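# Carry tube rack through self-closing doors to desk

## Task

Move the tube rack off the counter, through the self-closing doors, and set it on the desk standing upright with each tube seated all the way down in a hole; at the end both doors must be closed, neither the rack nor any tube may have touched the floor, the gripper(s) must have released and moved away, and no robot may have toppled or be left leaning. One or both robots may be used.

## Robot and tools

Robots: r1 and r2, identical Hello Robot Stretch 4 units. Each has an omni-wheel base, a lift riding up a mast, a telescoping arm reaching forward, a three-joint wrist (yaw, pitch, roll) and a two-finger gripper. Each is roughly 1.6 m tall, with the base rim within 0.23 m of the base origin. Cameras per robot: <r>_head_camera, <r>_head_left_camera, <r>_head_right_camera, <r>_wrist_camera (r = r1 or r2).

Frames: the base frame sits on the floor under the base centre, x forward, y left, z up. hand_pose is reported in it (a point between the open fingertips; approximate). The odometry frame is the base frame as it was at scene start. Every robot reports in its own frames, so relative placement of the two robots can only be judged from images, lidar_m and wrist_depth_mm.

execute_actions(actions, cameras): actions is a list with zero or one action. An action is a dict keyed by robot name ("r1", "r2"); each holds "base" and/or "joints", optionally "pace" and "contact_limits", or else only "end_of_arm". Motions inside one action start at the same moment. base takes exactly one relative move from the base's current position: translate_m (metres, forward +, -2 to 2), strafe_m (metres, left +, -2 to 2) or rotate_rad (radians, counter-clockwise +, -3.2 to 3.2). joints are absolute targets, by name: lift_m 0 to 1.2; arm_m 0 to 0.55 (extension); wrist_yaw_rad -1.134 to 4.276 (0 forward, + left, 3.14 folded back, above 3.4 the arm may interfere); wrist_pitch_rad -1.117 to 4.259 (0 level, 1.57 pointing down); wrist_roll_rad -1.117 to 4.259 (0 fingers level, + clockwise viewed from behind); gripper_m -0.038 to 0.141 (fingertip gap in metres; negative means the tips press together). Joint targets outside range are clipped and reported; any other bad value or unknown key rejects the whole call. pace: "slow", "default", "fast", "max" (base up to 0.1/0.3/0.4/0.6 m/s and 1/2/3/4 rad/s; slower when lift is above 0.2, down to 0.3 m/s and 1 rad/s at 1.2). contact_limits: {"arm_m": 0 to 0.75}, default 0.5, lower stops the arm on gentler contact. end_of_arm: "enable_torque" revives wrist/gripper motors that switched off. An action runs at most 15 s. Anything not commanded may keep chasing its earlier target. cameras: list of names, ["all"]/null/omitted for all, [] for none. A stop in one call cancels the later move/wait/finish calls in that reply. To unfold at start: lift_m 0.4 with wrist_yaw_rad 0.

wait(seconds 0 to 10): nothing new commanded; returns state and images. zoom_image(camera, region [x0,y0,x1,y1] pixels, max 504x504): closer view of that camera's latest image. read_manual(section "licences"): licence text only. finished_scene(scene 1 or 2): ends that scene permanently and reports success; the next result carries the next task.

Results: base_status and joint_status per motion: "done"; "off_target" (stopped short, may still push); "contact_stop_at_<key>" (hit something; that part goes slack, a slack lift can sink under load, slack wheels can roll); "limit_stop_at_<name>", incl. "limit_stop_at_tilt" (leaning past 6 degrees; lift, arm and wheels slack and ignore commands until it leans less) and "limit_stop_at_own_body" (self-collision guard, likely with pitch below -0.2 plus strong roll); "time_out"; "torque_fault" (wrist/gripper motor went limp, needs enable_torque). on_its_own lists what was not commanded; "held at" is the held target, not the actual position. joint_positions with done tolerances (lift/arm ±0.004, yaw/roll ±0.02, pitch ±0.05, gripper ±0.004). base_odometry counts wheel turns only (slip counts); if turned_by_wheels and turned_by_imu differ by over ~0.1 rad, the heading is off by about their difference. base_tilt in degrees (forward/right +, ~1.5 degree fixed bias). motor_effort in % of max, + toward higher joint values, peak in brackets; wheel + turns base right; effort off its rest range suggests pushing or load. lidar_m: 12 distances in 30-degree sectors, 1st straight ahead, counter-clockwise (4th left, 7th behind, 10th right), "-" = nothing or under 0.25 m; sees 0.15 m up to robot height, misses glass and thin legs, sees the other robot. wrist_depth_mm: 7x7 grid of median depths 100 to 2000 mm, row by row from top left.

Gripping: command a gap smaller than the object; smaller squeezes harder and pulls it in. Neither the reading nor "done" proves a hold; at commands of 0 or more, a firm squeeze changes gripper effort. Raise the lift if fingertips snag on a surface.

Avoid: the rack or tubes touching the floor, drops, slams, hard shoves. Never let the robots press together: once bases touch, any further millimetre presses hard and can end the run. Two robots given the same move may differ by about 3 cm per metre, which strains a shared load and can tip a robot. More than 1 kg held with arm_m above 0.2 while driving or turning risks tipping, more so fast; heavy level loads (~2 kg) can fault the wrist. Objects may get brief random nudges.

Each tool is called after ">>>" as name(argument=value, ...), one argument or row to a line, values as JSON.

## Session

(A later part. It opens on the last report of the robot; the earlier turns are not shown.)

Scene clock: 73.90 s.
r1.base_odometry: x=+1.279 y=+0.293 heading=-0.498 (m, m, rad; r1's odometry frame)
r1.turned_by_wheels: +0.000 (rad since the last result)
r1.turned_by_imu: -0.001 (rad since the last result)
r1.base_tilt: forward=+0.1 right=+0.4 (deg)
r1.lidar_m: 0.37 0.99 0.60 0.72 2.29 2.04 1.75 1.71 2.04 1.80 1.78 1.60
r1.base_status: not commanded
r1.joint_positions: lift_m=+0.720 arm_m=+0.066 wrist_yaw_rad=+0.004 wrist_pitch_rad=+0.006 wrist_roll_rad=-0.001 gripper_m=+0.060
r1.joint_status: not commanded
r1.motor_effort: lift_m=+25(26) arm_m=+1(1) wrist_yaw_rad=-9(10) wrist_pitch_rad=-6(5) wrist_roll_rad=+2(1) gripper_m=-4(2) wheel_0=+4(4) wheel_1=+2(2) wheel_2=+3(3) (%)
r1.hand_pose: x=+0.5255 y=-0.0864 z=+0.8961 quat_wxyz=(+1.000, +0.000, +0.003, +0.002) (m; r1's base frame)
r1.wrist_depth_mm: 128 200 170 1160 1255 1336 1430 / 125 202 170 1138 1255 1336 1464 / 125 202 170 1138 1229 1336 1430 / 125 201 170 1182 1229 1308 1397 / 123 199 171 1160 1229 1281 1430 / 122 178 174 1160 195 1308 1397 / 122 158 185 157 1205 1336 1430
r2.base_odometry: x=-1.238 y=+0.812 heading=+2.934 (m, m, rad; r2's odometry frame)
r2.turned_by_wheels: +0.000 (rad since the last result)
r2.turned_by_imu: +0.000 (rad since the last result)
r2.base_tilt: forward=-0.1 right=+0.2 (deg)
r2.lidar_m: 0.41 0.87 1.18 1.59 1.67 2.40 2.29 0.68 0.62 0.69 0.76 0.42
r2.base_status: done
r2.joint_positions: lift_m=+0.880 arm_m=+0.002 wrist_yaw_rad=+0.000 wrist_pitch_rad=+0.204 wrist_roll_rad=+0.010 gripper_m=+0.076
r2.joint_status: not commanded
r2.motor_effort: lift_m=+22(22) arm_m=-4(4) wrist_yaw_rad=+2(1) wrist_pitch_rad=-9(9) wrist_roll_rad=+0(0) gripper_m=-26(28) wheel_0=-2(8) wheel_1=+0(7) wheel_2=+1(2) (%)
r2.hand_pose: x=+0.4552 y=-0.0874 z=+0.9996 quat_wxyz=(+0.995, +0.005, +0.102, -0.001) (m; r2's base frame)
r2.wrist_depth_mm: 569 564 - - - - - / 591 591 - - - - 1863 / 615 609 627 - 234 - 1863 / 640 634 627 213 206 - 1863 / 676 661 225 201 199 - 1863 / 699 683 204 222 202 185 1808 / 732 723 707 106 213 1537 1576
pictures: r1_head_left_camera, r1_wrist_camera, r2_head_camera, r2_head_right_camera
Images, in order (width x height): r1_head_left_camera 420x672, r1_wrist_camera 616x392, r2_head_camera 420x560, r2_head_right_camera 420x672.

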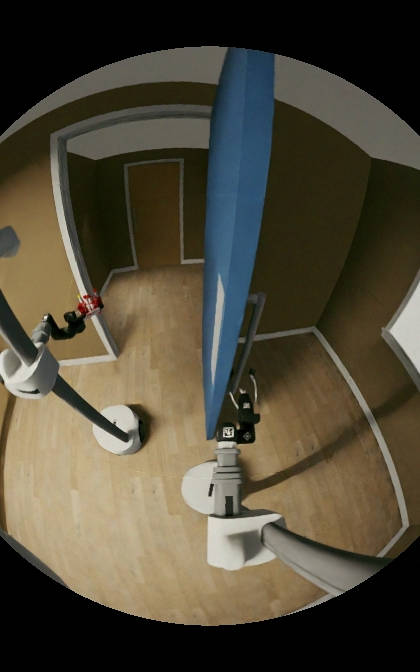

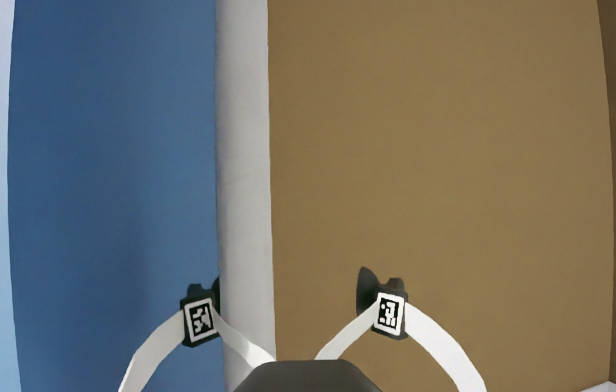

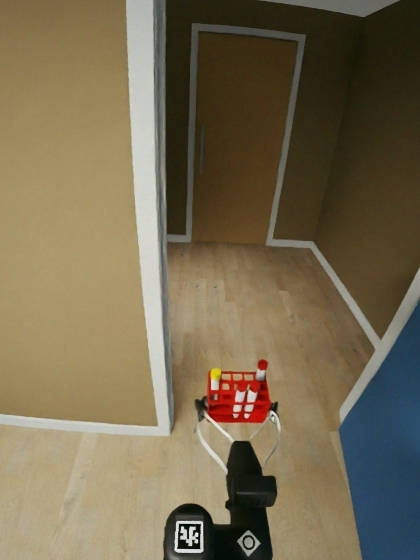

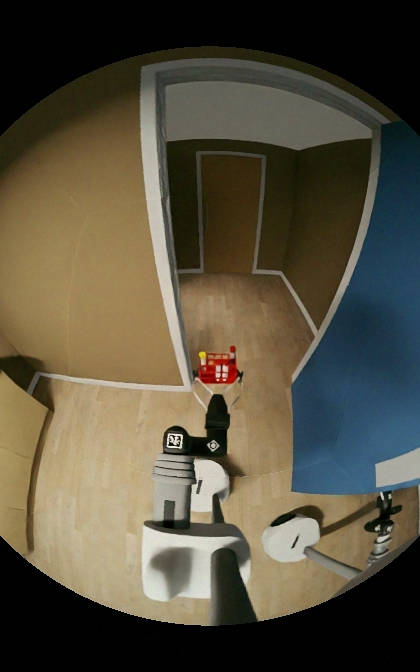

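>>> execute_actions(
  actions=[
    {"r2":{"base":{"translate_m":0.12},"pace":"default"}},
  ],
  cameras=[],
)

>>> execute_actions(
  actions=[
    {"r2":{"base":{"strafe_m":-0.36},"pace":"default"}},
  ],
  cameras=["r1_head_left_camera","r2_head_right_camera"],
)

Scene clock: 76.40 s.
r1.base_odometry: x=+1.279 y=+0.293 heading=-0.498 (m, m, rad; r1's odometry frame)
r1.turned_by_wheels: +0.000 (rad since the last result)
r1.turned_by_imu: -0.001 (rad since the last result)
r1.base_tilt: forward=+0.2 right=+0.2 (deg)
r1.lidar_m: 0.38 1.05 0.71 2.28 2.27 2.03 1.74 1.72 2.05 1.78 1.78 1.62
r1.base_status: not commanded
r1.joint_positions: lift_m=+0.720 arm_m=+0.066 wrist_yaw_rad=+0.004 wrist_pitch_rad=+0.006 wrist_roll_rad=-0.001 gripper_m=+0.060
r1.joint_status: not commanded
r1.motor_effort: lift_m=+25(25) arm_m=+2(1) wrist_yaw_rad=-10(10) wrist_pitch_rad=-5(5) wrist_roll_rad=+1(0) gripper_m=-1(5) wheel_0=+4(4) wheel_1=+2(2) wheel_2=+3(3) (%)
r1.hand_pose: x=+0.5255 y=-0.0864 z=+0.8961 quat_wxyz=(+1.000, +0.000, +0.003, +0.002) (m; r1's base frame)
r1.wrist_depth_mm: 127 200 170 1160 1281 1366 1430 / 124 202 170 1182 1255 1336 1464 / 125 202 170 1160 1255 1281 1397 / 125 202 171 1160 1229 1336 1430 / 123 199 171 1160 1281 1336 1397 / 122 179 174 1138 195 1308 1397 / 122 159 186 156 1205 1336 1430
r2.base_odometry: x=-1.356 y=+0.836 heading=+2.935 (m, m, rad; r2's odometry frame)
r2.turned_by_wheels: +0.000 (rad since the last result)
r2.turned_by_imu: -0.001 (rad since the last result)
r2.base_tilt: forward=-0.1 right=+0.2 (deg)
r2.lidar_m: 0.42 0.75 1.03 1.60 1.68 2.56 2.40 0.71 0.71 0.71 0.78 0.45
r2.base_status: done
r2.joint_positions: lift_m=+0.880 arm_m=+0.002 wrist_yaw_rad=+0.000 wrist_pitch_rad=+0.204 wrist_roll_rad=+0.010 gripper_m=+0.076
r2.joint_status: not commanded
r2.motor_effort: lift_m=+22(22) arm_m=-4(4) wrist_yaw_rad=+0(1) wrist_pitch_rad=-9(9) wrist_roll_rad=+1(0) gripper_m=-27(28) wheel_0=+2(9) wheel_1=+0(5) wheel_2=+1(7) (%)
r2.hand_pose: x=+0.4552 y=-0.0874 z=+0.9996 quat_wxyz=(+0.995, +0.005, +0.102, -0.001) (m; r2's base frame)
r2.wrist_depth_mm: 462 452 - - - - - / 473 473 - - - - 1863 / 496 492 - - 232 - 1863 / 517 512 559 213 206 - 1863 / 544 530 224 200 198 - 1863 / 564 554 204 222 201 185 1808 / 585 580 634 106 213 1537 1576
pictures: none
No camera images: the call's "cameras" was empty. Leave "cameras" out to get every camera's image.

Scene clock: 78.93 s.
r1.base_odometry: x=+1.279 y=+0.293 heading=-0.498 (m, m, rad; r1's odometry frame)
r1.turned_by_wheels: +0.000 (rad since the last result)
r1.turned_by_imu: -0.001 (rad since the last result)
r1.base_tilt: forward=+0.1 right=+0.1 (deg)
r1.lidar_m: 0.37 0.49 0.54 2.26 2.28 2.03 1.73 1.73 2.03 1.80 1.80 1.60
r1.base_status: not commanded
r1.joint_positions: lift_m=+0.720 arm_m=+0.066 wrist_yaw_rad=+0.004 wrist_pitch_rad=+0.006 wrist_roll_rad=-0.001 gripper_m=+0.060
r1.joint_status: not commanded
r1.motor_effort: lift_m=+26(25) arm_m=+1(1) wrist_yaw_rad=-11(10) wrist_pitch_rad=-6(5) wrist_roll_rad=+1(1) gripper_m=-2(2) wheel_0=+4(4) wheel_1=+2(2) wheel_2=+3(3) (%)
r1.hand_pose: x=+0.5255 y=-0.0864 z=+0.8961 quat_wxyz=(+1.000, +0.000, +0.003, +0.002) (m; r1's base frame)
r1.wrist_depth_mm: 127 200 171 1205 1255 1366 1430 / 125 202 170 1138 1255 1336 1430 / 125 202 170 1160 1229 1366 1464 / 125 202 170 1138 1205 1336 1430 / 123 199 171 1182 1229 1336 1430 / 121 179 174 1160 195 1336 1430 / 123 158 185 156 1229 1336 1430
r2.base_odometry: x=-1.282 y=+1.189 heading=+2.935 (m, m, rad; r2's odometry frame)
r2.turned_by_wheels: +0.000 (rad since the last result)
r2.turned_by_imu: +0.000 (rad since the last result)
r2.base_tilt: forward=-0.1 right=+0.2 (deg)
r2.lidar_m: 0.41 0.87 1.05 1.95 2.04 2.52 0.55 0.49 0.36 0.35 0.39 0.42
r2.base_status: done
r2.joint_positions: lift_m=+0.880 arm_m=+0.002 wrist_yaw_rad=+0.000 wrist_pitch_rad=+0.204 wrist_roll_rad=+0.010 gripper_m=+0.076
r2.joint_status: not commanded
r2.motor_effort: lift_m=+22(22) arm_m=-4(4) wrist_yaw_rad=-1(1) wrist_pitch_rad=-8(10) wrist_roll_rad=+0(0) gripper_m=-28(27) wheel_0=+1(13) wheel_1=+0(8) wheel_2=+1(1) (%)
r2.hand_pose: x=+0.4552 y=-0.0874 z=+0.9996 quat_wxyz=(+0.995, +0.005, +0.102, -0.001) (m; r2's base frame)
r2.wrist_depth_mm: 1430 - - - - - 1464 / 1499 - - - - - 1464 / 1499 - - - 232 - 1430 / 1499 - - 213 206 - 1430 / 1537 - 224 200 198 1863 668 / 1537 1708 204 221 201 185 634 / 1430 1537 1499 106 213 1537 585
pictures: r1_head_left_camera, r2_head_right_camera
Images, in order (width x height): r1_head_left_camera 420x672, r2_head_right_camera 420x672.

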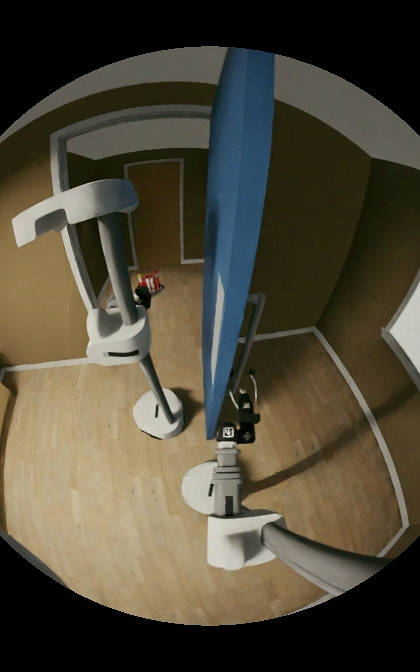

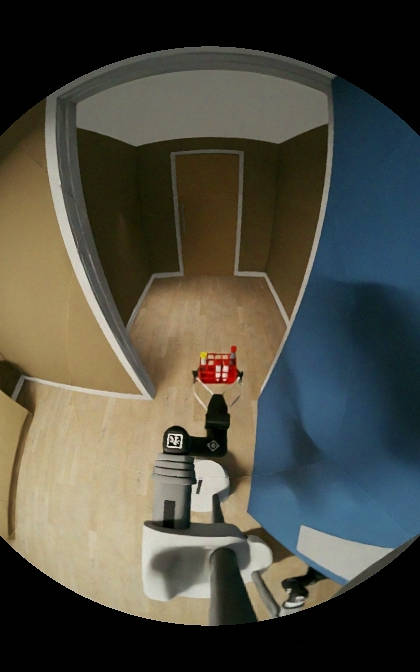

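>>> execute_actions(
  actions=[
    {"r2":{"base":{"strafe_m":-0.11},"pace":"slow"},"r1":{"base":{"translate_m":-0.25},"pace":"slow"}},
  ],
  cameras=["r1_head_left_camera","r2_head_right_camera"],
)

Scene clock: 83.27 s.
r1.base_odometry: x=+1.059 y=+0.412 heading=-0.498 (m, m, rad; r1's odometry frame)
r1.turned_by_wheels: +0.000 (rad since the last result)
r1.turned_by_imu: -0.001 (rad since the last result)
r1.base_tilt: forward=+0.1 right=+0.2 (deg)
r1.lidar_m: 0.62 0.65 1.92 2.20 2.22 1.74 1.49 1.50 1.77 1.83 1.86 1.87
r1.base_status: done
r1.joint_positions: lift_m=+0.720 arm_m=+0.066 wrist_yaw_rad=+0.000 wrist_pitch_rad=+0.006 wrist_roll_rad=-0.001 gripper_m=+0.060
r1.joint_status: not commanded
r1.motor_effort: lift_m=+26(25) arm_m=+1(1) wrist_yaw_rad=+0(40) wrist_pitch_rad=-6(7) wrist_roll_rad=+0(1) gripper_m=-3(10) wheel_0=-3(5) wheel_1=-3(3) wheel_2=+1(17) (%)
r1.hand_pose: x=+0.5252 y=-0.0874 z=+0.8961 quat_wxyz=(+1.000, +0.000, +0.003, +0.000) (m; r1's base frame)
r1.wrist_depth_mm: 387 345 574 1430 1499 1661 1756 / 427 345 574 1397 1537 1618 1756 / 452 345 574 1464 1537 1661 1708 / 455 343 569 1430 1499 1618 1756 / 449 342 564 1397 1499 1618 1756 / 436 351 210 1430 195 1618 1708 / 430 340 521 143 1499 1618 1708
r2.base_odometry: x=-1.259 y=+1.296 heading=+2.935 (m, m, rad; r2's odometry frame)
r2.turned_by_wheels: +0.000 (rad since the last result)
r2.turned_by_imu: -0.002 (rad since the last result)
r2.base_tilt: forward=-0.2 right=+0.1 (deg)
r2.lidar_m: 0.43 0.94 1.04 2.07 2.16 2.53 0.63 0.25 0.25 - 0.25 0.38
r2.base_status: done
r2.joint_positions: lift_m=+0.880 arm_m=+0.002 wrist_yaw_rad=+0.000 wrist_pitch_rad=+0.204 wrist_roll_rad=+0.010 gripper_m=+0.076
r2.joint_status: not commanded
r2.motor_effort: lift_m=+22(22) arm_m=-4(4) wrist_yaw_rad=+0(7) wrist_pitch_rad=-9(9) wrist_roll_rad=+1(0) gripper_m=-27(29) wheel_0=+1(7) wheel_1=-2(11) wheel_2=+1(5) (%)
r2.hand_pose: x=+0.4552 y=-0.0874 z=+0.9996 quat_wxyz=(+0.995, +0.005, +0.102, -0.001) (m; r2's base frame)
r2.wrist_depth_mm: 1618 - - - - 1808 436 / 1618 - - - - 1863 433 / 1661 - - - 236 1863 404 / 1661 - - 213 205 1863 394 / 1661 - 224 200 199 676 392 / 1661 1708 204 223 202 185 379 / 1499 1537 1499 106 213 668 366
pictures: r1_head_left_camera, r2_head_right_camera
Images, in order (width x height): r1_head_left_camera 420x672, r2_head_right_camera 420x672.

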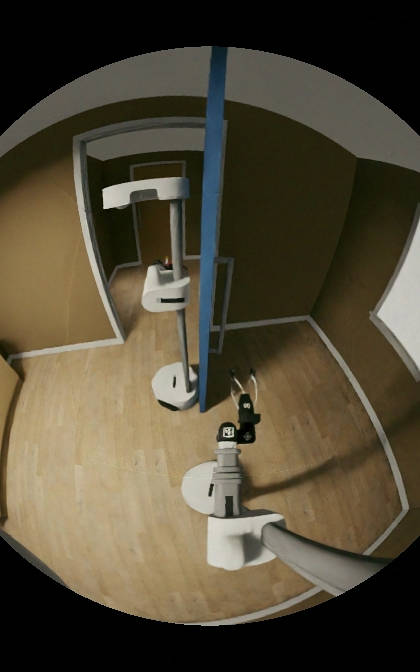

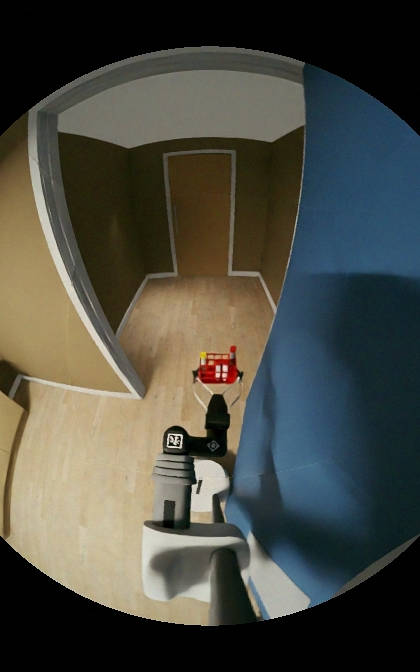

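>>> execute_actions(
  actions=[
    {"r2":{"base":{"strafe_m":-0.12},"pace":"slow"},"r1":{"base":{"rotate_rad":0.16},"joints":{"arm_m":0.005,"gripper_m":0.1},"pace":"fast"}},
  ],
  cameras=[],
)

>>> execute_actions(
  actions=[
    {"r1":{"base":{"strafe_m":0.72},"pace":"fast"}},
  ],
  cameras=["r1_head_camera","r1_head_right_camera","r2_head_right_camera"],
)

Scene clock: 86.87 s.
r1.base_odometry: x=+1.059 y=+0.412 heading=-0.338 (m, m, rad; r1's odometry frame)
r1.turned_by_wheels: +0.160 (rad since the last result)
r1.turned_by_imu: +0.161 (rad since the last result)
r1.base_tilt: forward=+0.2 right=+0.2 (deg)
r1.lidar_m: 0.64 0.82 2.16 2.19 2.27 1.64 1.48 1.54 1.95 1.86 1.89 0.63
r1.base_status: done
r1.joint_positions: lift_m=+0.720 arm_m=+0.006 wrist_yaw_rad=+0.000 wrist_pitch_rad=+0.006 wrist_roll_rad=-0.001 gripper_m=+0.100
r1.joint_status: all done
r1.motor_effort: lift_m=+25(25) arm_m=-7(8) wrist_yaw_rad=+0(1) wrist_pitch_rad=-6(7) wrist_roll_rad=+0(1) gripper_m=-2(2) wheel_0=-2(8) wheel_1=+0(6) wheel_2=+1(5) (%)
r1.hand_pose: x=+0.4656 y=-0.0875 z=+0.8961 quat_wxyz=(+1.000, +0.000, +0.003, +0.000) (m; r1's base frame)
r1.wrist_depth_mm: 1366 - 459 500 466 1499 1537 / 1366 - 473 525 466 1537 1576 / 1366 - 788 878 466 1499 1499 / 1336 - - 946 466 1499 1499 / 1336 - - 1025 466 1499 1537 / 1308 - 224 1060 198 1464 1499 / 1336 - - 144 1430 1499 1499
r2.base_odometry: x=-1.235 y=+1.413 heading=+2.935 (m, m, rad; r2's odometry frame)
r2.turned_by_wheels: +0.000 (rad since the last result)
r2.turned_by_imu: +0.000 (rad since the last result)
r2.base_tilt: forward=-0.2 right=+0.2 (deg)
r2.lidar_m: 0.43 1.02 1.02 2.19 2.28 2.52 0.41 0.26 0.25 - 0.25 0.30
r2.base_status: done
r2.joint_positions: lift_m=+0.880 arm_m=+0.002 wrist_yaw_rad=+0.000 wrist_pitch_rad=+0.204 wrist_roll_rad=+0.010 gripper_m=+0.076
r2.joint_status: not commanded
r2.motor_effort: lift_m=+22(22) arm_m=-4(5) wrist_yaw_rad=+2(2) wrist_pitch_rad=-8(9) wrist_roll_rad=+0(0) gripper_m=-27(28) wheel_0=+3(9) wheel_1=-3(10) wheel_2=+0(1) (%)
r2.hand_pose: x=+0.4552 y=-0.0874 z=+0.9996 quat_wxyz=(+0.995, +0.005, +0.102, -0.001) (m; r2's base frame)
r2.wrist_depth_mm: 1756 - - - - 353 - / 1756 - - - - 353 236 / 1808 - - - 232 351 234 / 1808 - - 214 204 343 231 / 1863 - 224 200 198 304 227 / 1708 1661 204 222 202 185 224 / 1537 1537 1499 106 213 314 -
pictures: none
No camera images: the call's "cameras" was empty. Leave "cameras" out to get every camera's image.

Scene clock: 89.90 s.
r1.base_odometry: x=+1.298 y=+1.092 heading=-0.338 (m, m, rad; r1's odometry frame)
r1.turned_by_wheels: +0.000 (rad since the last result)
r1.turned_by_imu: +0.000 (rad since the last result)
r1.base_tilt: forward=+0.2 right=+0.3 (deg)
r1.lidar_m: 1.55 1.62 1.58 1.48 1.54 1.68 1.55 1.58 2.07 2.57 0.97 0.87
r1.base_status: done
r1.joint_positions: lift_m=+0.720 arm_m=+0.006 wrist_yaw_rad=+0.000 wrist_pitch_rad=+0.006 wrist_roll_rad=-0.001 gripper_m=+0.100
r1.joint_status: not commanded
r1.motor_effort: lift_m=+25(25) arm_m=-7(7) wrist_yaw_rad=+0(0) wrist_pitch_rad=-7(7) wrist_roll_rad=+0(2) gripper_m=+1(1) wheel_0=+1(9) wheel_1=+0(14) wheel_2=+1(2) (%)
r1.hand_pose: x=+0.4657 y=-0.0874 z=+0.8961 quat_wxyz=(+1.000, +0.000, +0.003, +0.000) (m; r1's base frame)
r1.wrist_depth_mm: 1255 1308 1308 - - - 1042 / 1255 1255 1308 - - - 991 / 1255 1255 1308 - - - 820 / 1255 1281 1308 - - - 1078 / 1255 1281 1308 - - - 1118 / 1229 1255 224 - 197 1537 1098 / 1255 1255 1308 143 - 1366 1078
r2.base_odometry: x=-1.235 y=+1.413 heading=+2.935 (m, m, rad; r2's odometry frame)
r2.turned_by_wheels: +0.000 (rad since the last result)
r2.turned_by_imu: +0.000 (rad since the last result)
r2.base_tilt: forward=-0.1 right=+0.2 (deg)
r2.lidar_m: 0.42 1.01 1.01 2.18 0.65 0.86 2.37 0.25 0.25 - 0.25 0.29
r2.base_status: not commanded
r2.joint_positions: lift_m=+0.880 arm_m=+0.002 wrist_yaw_rad=+0.000 wrist_pitch_rad=+0.204 wrist_roll_rad=+0.010 gripper_m=+0.076
r2.joint_status: not commanded
r2.motor_effort: lift_m=+22(22) arm_m=-4(4) wrist_yaw_rad=+2(3) wrist_pitch_rad=-10(8) wrist_roll_rad=-1(0) gripper_m=-28(27) wheel_0=+3(2) wheel_1=-3(3) wheel_2=+0(0) (%)
r2.hand_pose: x=+0.4552 y=-0.0874 z=+0.9996 quat_wxyz=(+0.995, +0.005, +0.102, -0.001) (m; r2's base frame)
r2.wrist_depth_mm: 1756 - - - - 353 - / 1756 - - - - 353 235 / 1863 - - - 235 347 235 / 1863 - - 213 206 343 231 / 1863 - 224 201 199 304 227 / 1708 1661 204 221 202 185 224 / 1499 1537 1499 106 213 315 -
pictures: r1_head_camera, r1_head_right_camera, r2_head_right_camera
Images, in order (width x height): r1_head_camera 420x560, r1_head_right_camera 420x672, r2_head_right_camera 420x672.

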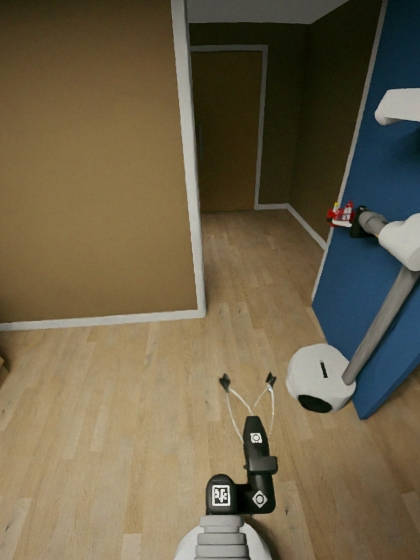

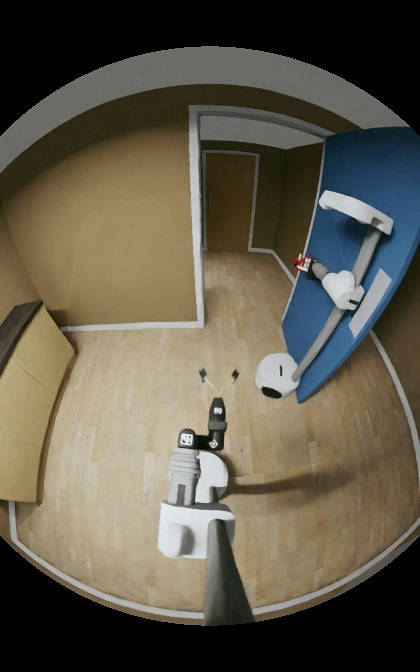

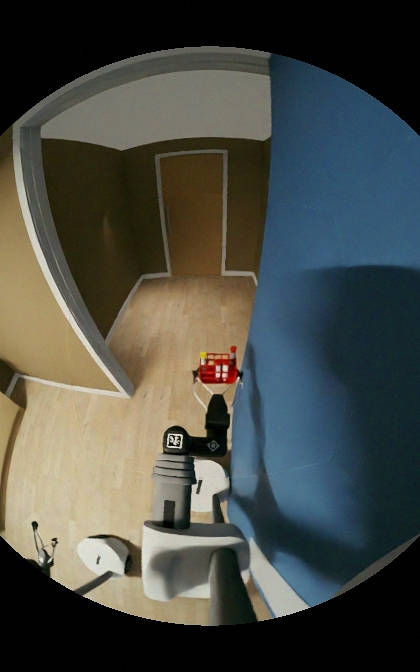

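>>> execute_actions(
  actions=[
    {"r1":{"base":{"rotate_rad":-0.2},"pace":"fast"}},
  ],
  cameras=[],
)

>>> execute_actions(
  actions=[
    {"r1":{"base":{"translate_m":0.7},"pace":"fast"}},
  ],
  cameras=["r1_head_camera","r1_head_right_camera"],
)

Scene clock: 91.67 s.
r1.base_odometry: x=+1.298 y=+1.092 heading=-0.538 (m, m, rad; r1's odometry frame)
r1.turned_by_wheels: -0.200 (rad since the last result)
r1.turned_by_imu: -0.203 (rad since the last result)
r1.base_tilt: forward=+0.0 right=+0.3 (deg)
r1.lidar_m: 1.04 1.56 1.71 1.49 1.48 1.85 1.56 1.55 1.82 2.60 2.57 0.89
r1.base_status: done
r1.joint_positions: lift_m=+0.720 arm_m=+0.006 wrist_yaw_rad=+0.000 wrist_pitch_rad=+0.006 wrist_roll_rad=-0.001 gripper_m=+0.100
r1.joint_status: not commanded
r1.motor_effort: lift_m=+26(25) arm_m=-7(7) wrist_yaw_rad=+0(0) wrist_pitch_rad=-6(6) wrist_roll_rad=+1(0) gripper_m=-1(1) wheel_0=+1(6) wheel_1=+0(4) wheel_2=-1(6) (%)
r1.hand_pose: x=+0.4656 y=-0.0874 z=+0.8961 quat_wxyz=(+1.000, +0.000, +0.003, +0.000) (m; r1's base frame)
r1.wrist_depth_mm: 1182 1281 - - 1618 1042 597 / 1160 1255 - - 1661 691 597 / 1182 1229 - - - 931 699 / 1205 1229 - - - 1060 691 / 1182 1255 - - - 1078 683 / 1182 1229 223 - 197 1025 691 / 1182 1205 - 144 1983 960 715
r2.base_odometry: x=-1.235 y=+1.413 heading=+2.935 (m, m, rad; r2's odometry frame)
r2.turned_by_wheels: +0.000 (rad since the last result)
r2.turned_by_imu: +0.000 (rad since the last result)
r2.base_tilt: forward=-0.1 right=+0.2 (deg)
r2.lidar_m: 0.42 1.01 1.02 2.19 0.64 0.62 2.40 0.25 0.25 - 0.25 0.31
r2.base_status: not commanded
r2.joint_positions: lift_m=+0.880 arm_m=+0.002 wrist_yaw_rad=+0.000 wrist_pitch_rad=+0.204 wrist_roll_rad=+0.010 gripper_m=+0.076
r2.joint_status: not commanded
r2.motor_effort: lift_m=+22(22) arm_m=-4(4) wrist_yaw_rad=+1(2) wrist_pitch_rad=-9(10) wrist_roll_rad=+1(1) gripper_m=-27(28) wheel_0=+3(3) wheel_1=-3(3) wheel_2=+0(0) (%)
r2.hand_pose: x=+0.4552 y=-0.0874 z=+0.9996 quat_wxyz=(+0.995, +0.005, +0.102, -0.001) (m; r2's base frame)
r2.wrist_depth_mm: 1756 - - - - 353 - / 1808 - - - - 353 235 / 1756 - - - 235 349 234 / 1863 - - 213 205 343 231 / 1808 - 224 201 199 306 229 / 1708 1708 204 222 202 185 223 / 1499 1537 1499 106 213 312 -
pictures: none
No camera images: the call's "cameras" was empty. Leave "cameras" out to get every camera's image.

Scene clock: 94.87 s.
r1.base_odometry: x=+1.899 y=+0.733 heading=-0.538 (m, m, rad; r1's odometry frame)
r1.turned_by_wheels: +0.000 (rad since the last result)
r1.turned_by_imu: -0.003 (rad since the last result)
r1.base_tilt: forward=+0.0 right=+0.1 (deg)
r1.lidar_m: 2.68 0.89 1.03 1.68 1.66 1.97 2.22 2.23 2.53 0.39 0.34 0.39
r1.base_status: done
r1.joint_positions: lift_m=+0.720 arm_m=+0.006 wrist_yaw_rad=+0.000 wrist_pitch_rad=+0.006 wrist_roll_rad=-0.001 gripper_m=+0.100
r1.joint_status: not commanded
r1.motor_effort: lift_m=+25(25) arm_m=-7(8) wrist_yaw_rad=+0(1) wrist_pitch_rad=-7(8) wrist_roll_rad=+1(2) gripper_m=+3(0) wheel_0=+0(6) wheel_1=-2(5) wheel_2=+1(13) (%)
r1.hand_pose: x=+0.4656 y=-0.0874 z=+0.8961 quat_wxyz=(+1.000, +0.000, +0.003, +0.000) (m; r1's base frame)
r1.wrist_depth_mm: - - - - - 842 654 / - - - - - 842 640 / - - - - - 842 504 / - - - - - 917 647 / - - - - - 917 668 / - - 224 - 197 831 668 / - - - 144 - 778 676
r2.base_odometry: x=-1.235 y=+1.413 heading=+2.935 (m, m, rad; r2's odometry frame)
r2.turned_by_wheels: +0.000 (rad since the last result)
r2.turned_by_imu: +0.000 (rad since the last result)
r2.base_tilt: forward=-0.1 right=+0.2 (deg)
r2.lidar_m: 0.42 0.35 0.31 0.33 0.33 2.51 2.39 0.28 0.25 - 0.25 0.31
r2.base_status: not commanded
r2.joint_positions: lift_m=+0.880 arm_m=+0.002 wrist_yaw_rad=+0.000 wrist_pitch_rad=+0.204 wrist_roll_rad=+0.010 gripper_m=+0.076
r2.joint_status: not commanded
r2.motor_effort: lift_m=+22(22) arm_m=-4(4) wrist_yaw_rad=+1(1) wrist_pitch_rad=-9(10) wrist_roll_rad=+1(0) gripper_m=-26(27) wheel_0=+3(3) wheel_1=-3(3) wheel_2=+0(0) (%)
r2.hand_pose: x=+0.4552 y=-0.0874 z=+0.9996 quat_wxyz=(+0.995, +0.005, +0.102, -0.001) (m; r2's base frame)
r2.wrist_depth_mm: 1756 - - - - 353 - / 1756 - - - - 351 235 / 1808 - - - 235 347 234 / 1808 - - 213 206 343 232 / 1863 - 224 200 200 306 227 / 1756 1661 204 222 202 185 224 / 1499 1499 1499 106 213 314 -
pictures: r1_head_camera, r1_head_right_camera
Images, in order (width x height): r1_head_camera 420x560, r1_head_right_camera 420x672.

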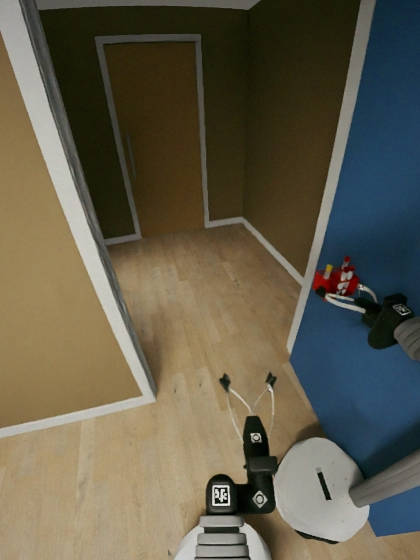

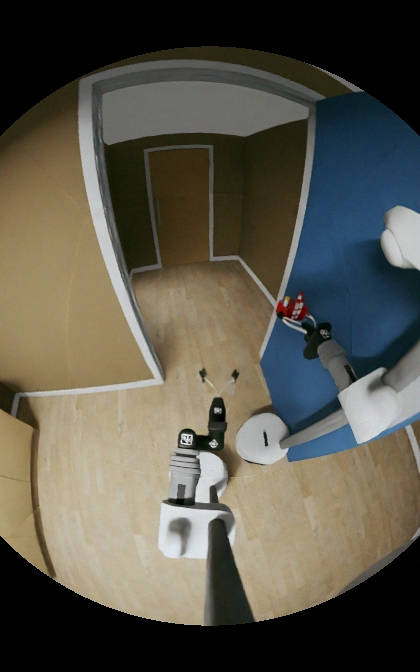

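>>> execute_actions(
  actions=[
    {"r1":{"base":{"strafe_m":0.1},"pace":"default"}},
  ],
  cameras=[],
)

>>> execute_actions(
  actions=[
    {"r1":{"base":{"translate_m":0.5},"pace":"default"}},
  ],
  cameras=["r1_head_left_camera","r1_head_right_camera"],
)

Scene clock: 96.63 s.
r1.base_odometry: x=+1.951 y=+0.819 heading=-0.538 (m, m, rad; r1's odometry frame)
r1.turned_by_wheels: +0.000 (rad since the last result)
r1.turned_by_imu: -0.001 (rad since the last result)
r1.base_tilt: forward=+0.2 right=+0.1 (deg)
r1.lidar_m: 2.85 0.86 1.00 1.56 1.57 1.82 2.26 2.24 2.59 0.48 0.41 0.57
r1.base_status: done
r1.joint_positions: lift_m=+0.720 arm_m=+0.006 wrist_yaw_rad=+0.000 wrist_pitch_rad=+0.006 wrist_roll_rad=-0.001 gripper_m=+0.100
r1.joint_status: not commanded
r1.motor_effort: lift_m=+26(25) arm_m=-7(7) wrist_yaw_rad=+1(1) wrist_pitch_rad=-6(6) wrist_roll_rad=+0(1) gripper_m=-3(1) wheel_0=-1(9) wheel_1=-1(13) wheel_2=+0(1) (%)
r1.hand_pose: x=+0.4656 y=-0.0874 z=+0.8961 quat_wxyz=(+1.000, +0.000, +0.003, +0.000) (m; r1's base frame)
r1.wrist_depth_mm: 627 - - - - 1661 750 / 603 - - - - 1708 768 / 615 - - - - 1756 549 / 609 - - - - 1756 759 / 609 - - - - 1756 788 / 591 - 223 - 198 1661 768 / 597 - - 144 - 946 768
r2.base_odometry: x=-1.235 y=+1.413 heading=+2.935 (m, m, rad; r2's odometry frame)
r2.turned_by_wheels: +0.000 (rad since the last result)
r2.turned_by_imu: +0.000 (rad since the last result)
r2.base_tilt: forward=-0.1 right=+0.2 (deg)
r2.lidar_m: 0.40 1.02 0.41 0.42 0.45 2.53 2.39 0.27 0.25 - 0.25 0.31
r2.base_status: not commanded
r2.joint_positions: lift_m=+0.880 arm_m=+0.002 wrist_yaw_rad=+0.000 wrist_pitch_rad=+0.204 wrist_roll_rad=+0.010 gripper_m=+0.076
r2.joint_status: not commanded
r2.motor_effort: lift_m=+22(22) arm_m=-4(4) wrist_yaw_rad=+0(1) wrist_pitch_rad=-9(8) wrist_roll_rad=+0(0) gripper_m=-26(28) wheel_0=+3(3) wheel_1=-3(3) wheel_2=+0(0) (%)
r2.hand_pose: x=+0.4552 y=-0.0874 z=+0.9996 quat_wxyz=(+0.995, +0.005, +0.102, -0.001) (m; r2's base frame)
r2.wrist_depth_mm: 1756 - - - - 353 - / 1756 - - - - 351 236 / 1756 - - - 235 349 234 / 1808 - - 213 206 343 232 / 1808 - 224 200 199 306 227 / 1708 1708 204 221 202 185 223 / 1499 1537 1499 106 213 314 -
pictures: none
No camera images: the call's "cameras" was empty. Leave "cameras" out to get every camera's image.

Scene clock: 99.80 s.
r1.base_odometry: x=+2.380 y=+0.563 heading=-0.538 (m, m, rad; r1's odometry frame)
r1.turned_by_wheels: +0.000 (rad since the last result)
r1.turned_by_imu: -0.002 (rad since the last result)
r1.base_tilt: forward=+0.1 right=+0.4 (deg)
r1.lidar_m: 2.58 0.44 0.44 0.76 1.71 2.01 2.74 2.74 0.38 0.37 0.50 0.87
r1.base_status: done
r1.joint_positions: lift_m=+0.720 arm_m=+0.006 wrist_yaw_rad=+0.000 wrist_pitch_rad=+0.006 wrist_roll_rad=-0.001 gripper_m=+0.100
r1.joint_status: not commanded
r1.motor_effort: lift_m=+25(25) arm_m=-7(7) wrist_yaw_rad=+0(1) wrist_pitch_rad=-6(6) wrist_roll_rad=+1(1) gripper_m=+1(0) wheel_0=+0(5) wheel_1=-1(5) wheel_2=+0(9) (%)
r1.hand_pose: x=+0.4656 y=-0.0874 z=+0.8961 quat_wxyz=(+1.000, +0.000, +0.003, +0.000) (m; r1's base frame)
r1.wrist_depth_mm: - - - - - 1537 1229 / - - - - - 1576 1229 / - - - - - 1537 1255 / - - - - - 1618 1255 / - - - - - 1537 1255 / - - 223 - 196 1537 1229 / - - - 144 - 1430 1255
r2.base_odometry: x=-1.235 y=+1.413 heading=+2.935 (m, m, rad; r2's odometry frame)
r2.turned_by_wheels: +0.000 (rad since the last result)
r2.turned_by_imu: +0.000 (rad since the last result)
r2.base_tilt: forward=-0.1 right=+0.1 (deg)
r2.lidar_m: 0.42 0.45 0.38 2.18 2.32 2.52 2.39 0.27 0.25 - 0.25 0.29
r2.base_status: not commanded
r2.joint_positions: lift_m=+0.880 arm_m=+0.002 wrist_yaw_rad=+0.000 wrist_pitch_rad=+0.204 wrist_roll_rad=+0.010 gripper_m=+0.076
r2.joint_status: not commanded
r2.motor_effort: lift_m=+22(22) arm_m=-4(4) wrist_yaw_rad=+2(2) wrist_pitch_rad=-8(8) wrist_roll_rad=+0(0) gripper_m=-27(27) wheel_0=+2(3) wheel_1=-3(3) wheel_2=+0(0) (%)
r2.hand_pose: x=+0.4552 y=-0.0874 z=+0.9996 quat_wxyz=(+0.995, +0.005, +0.102, -0.001) (m; r2's base frame)
r2.wrist_depth_mm: 1708 - - - - 353 - / 1808 - - - - 351 235 / 1756 - - - 235 349 235 / 1808 - - 213 205 343 231 / 1618 - 224 200 199 306 228 / 1708 1708 204 222 202 185 224 / 1499 1576 1499 106 213 314 -
pictures: r1_head_left_camera, r1_head_right_camera
Images, in order (width x height): r1_head_left_camera 420x672, r1_head_right_camera 420x672.

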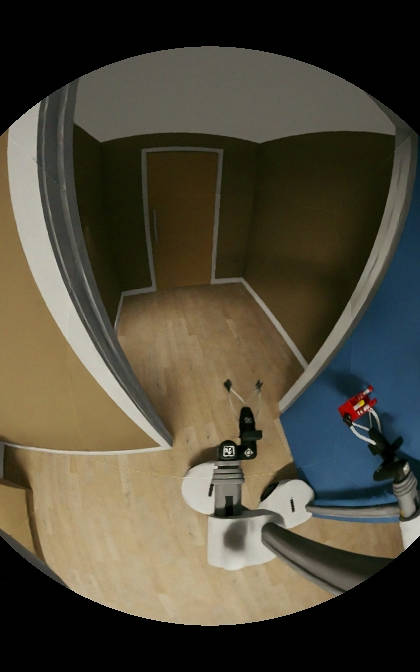

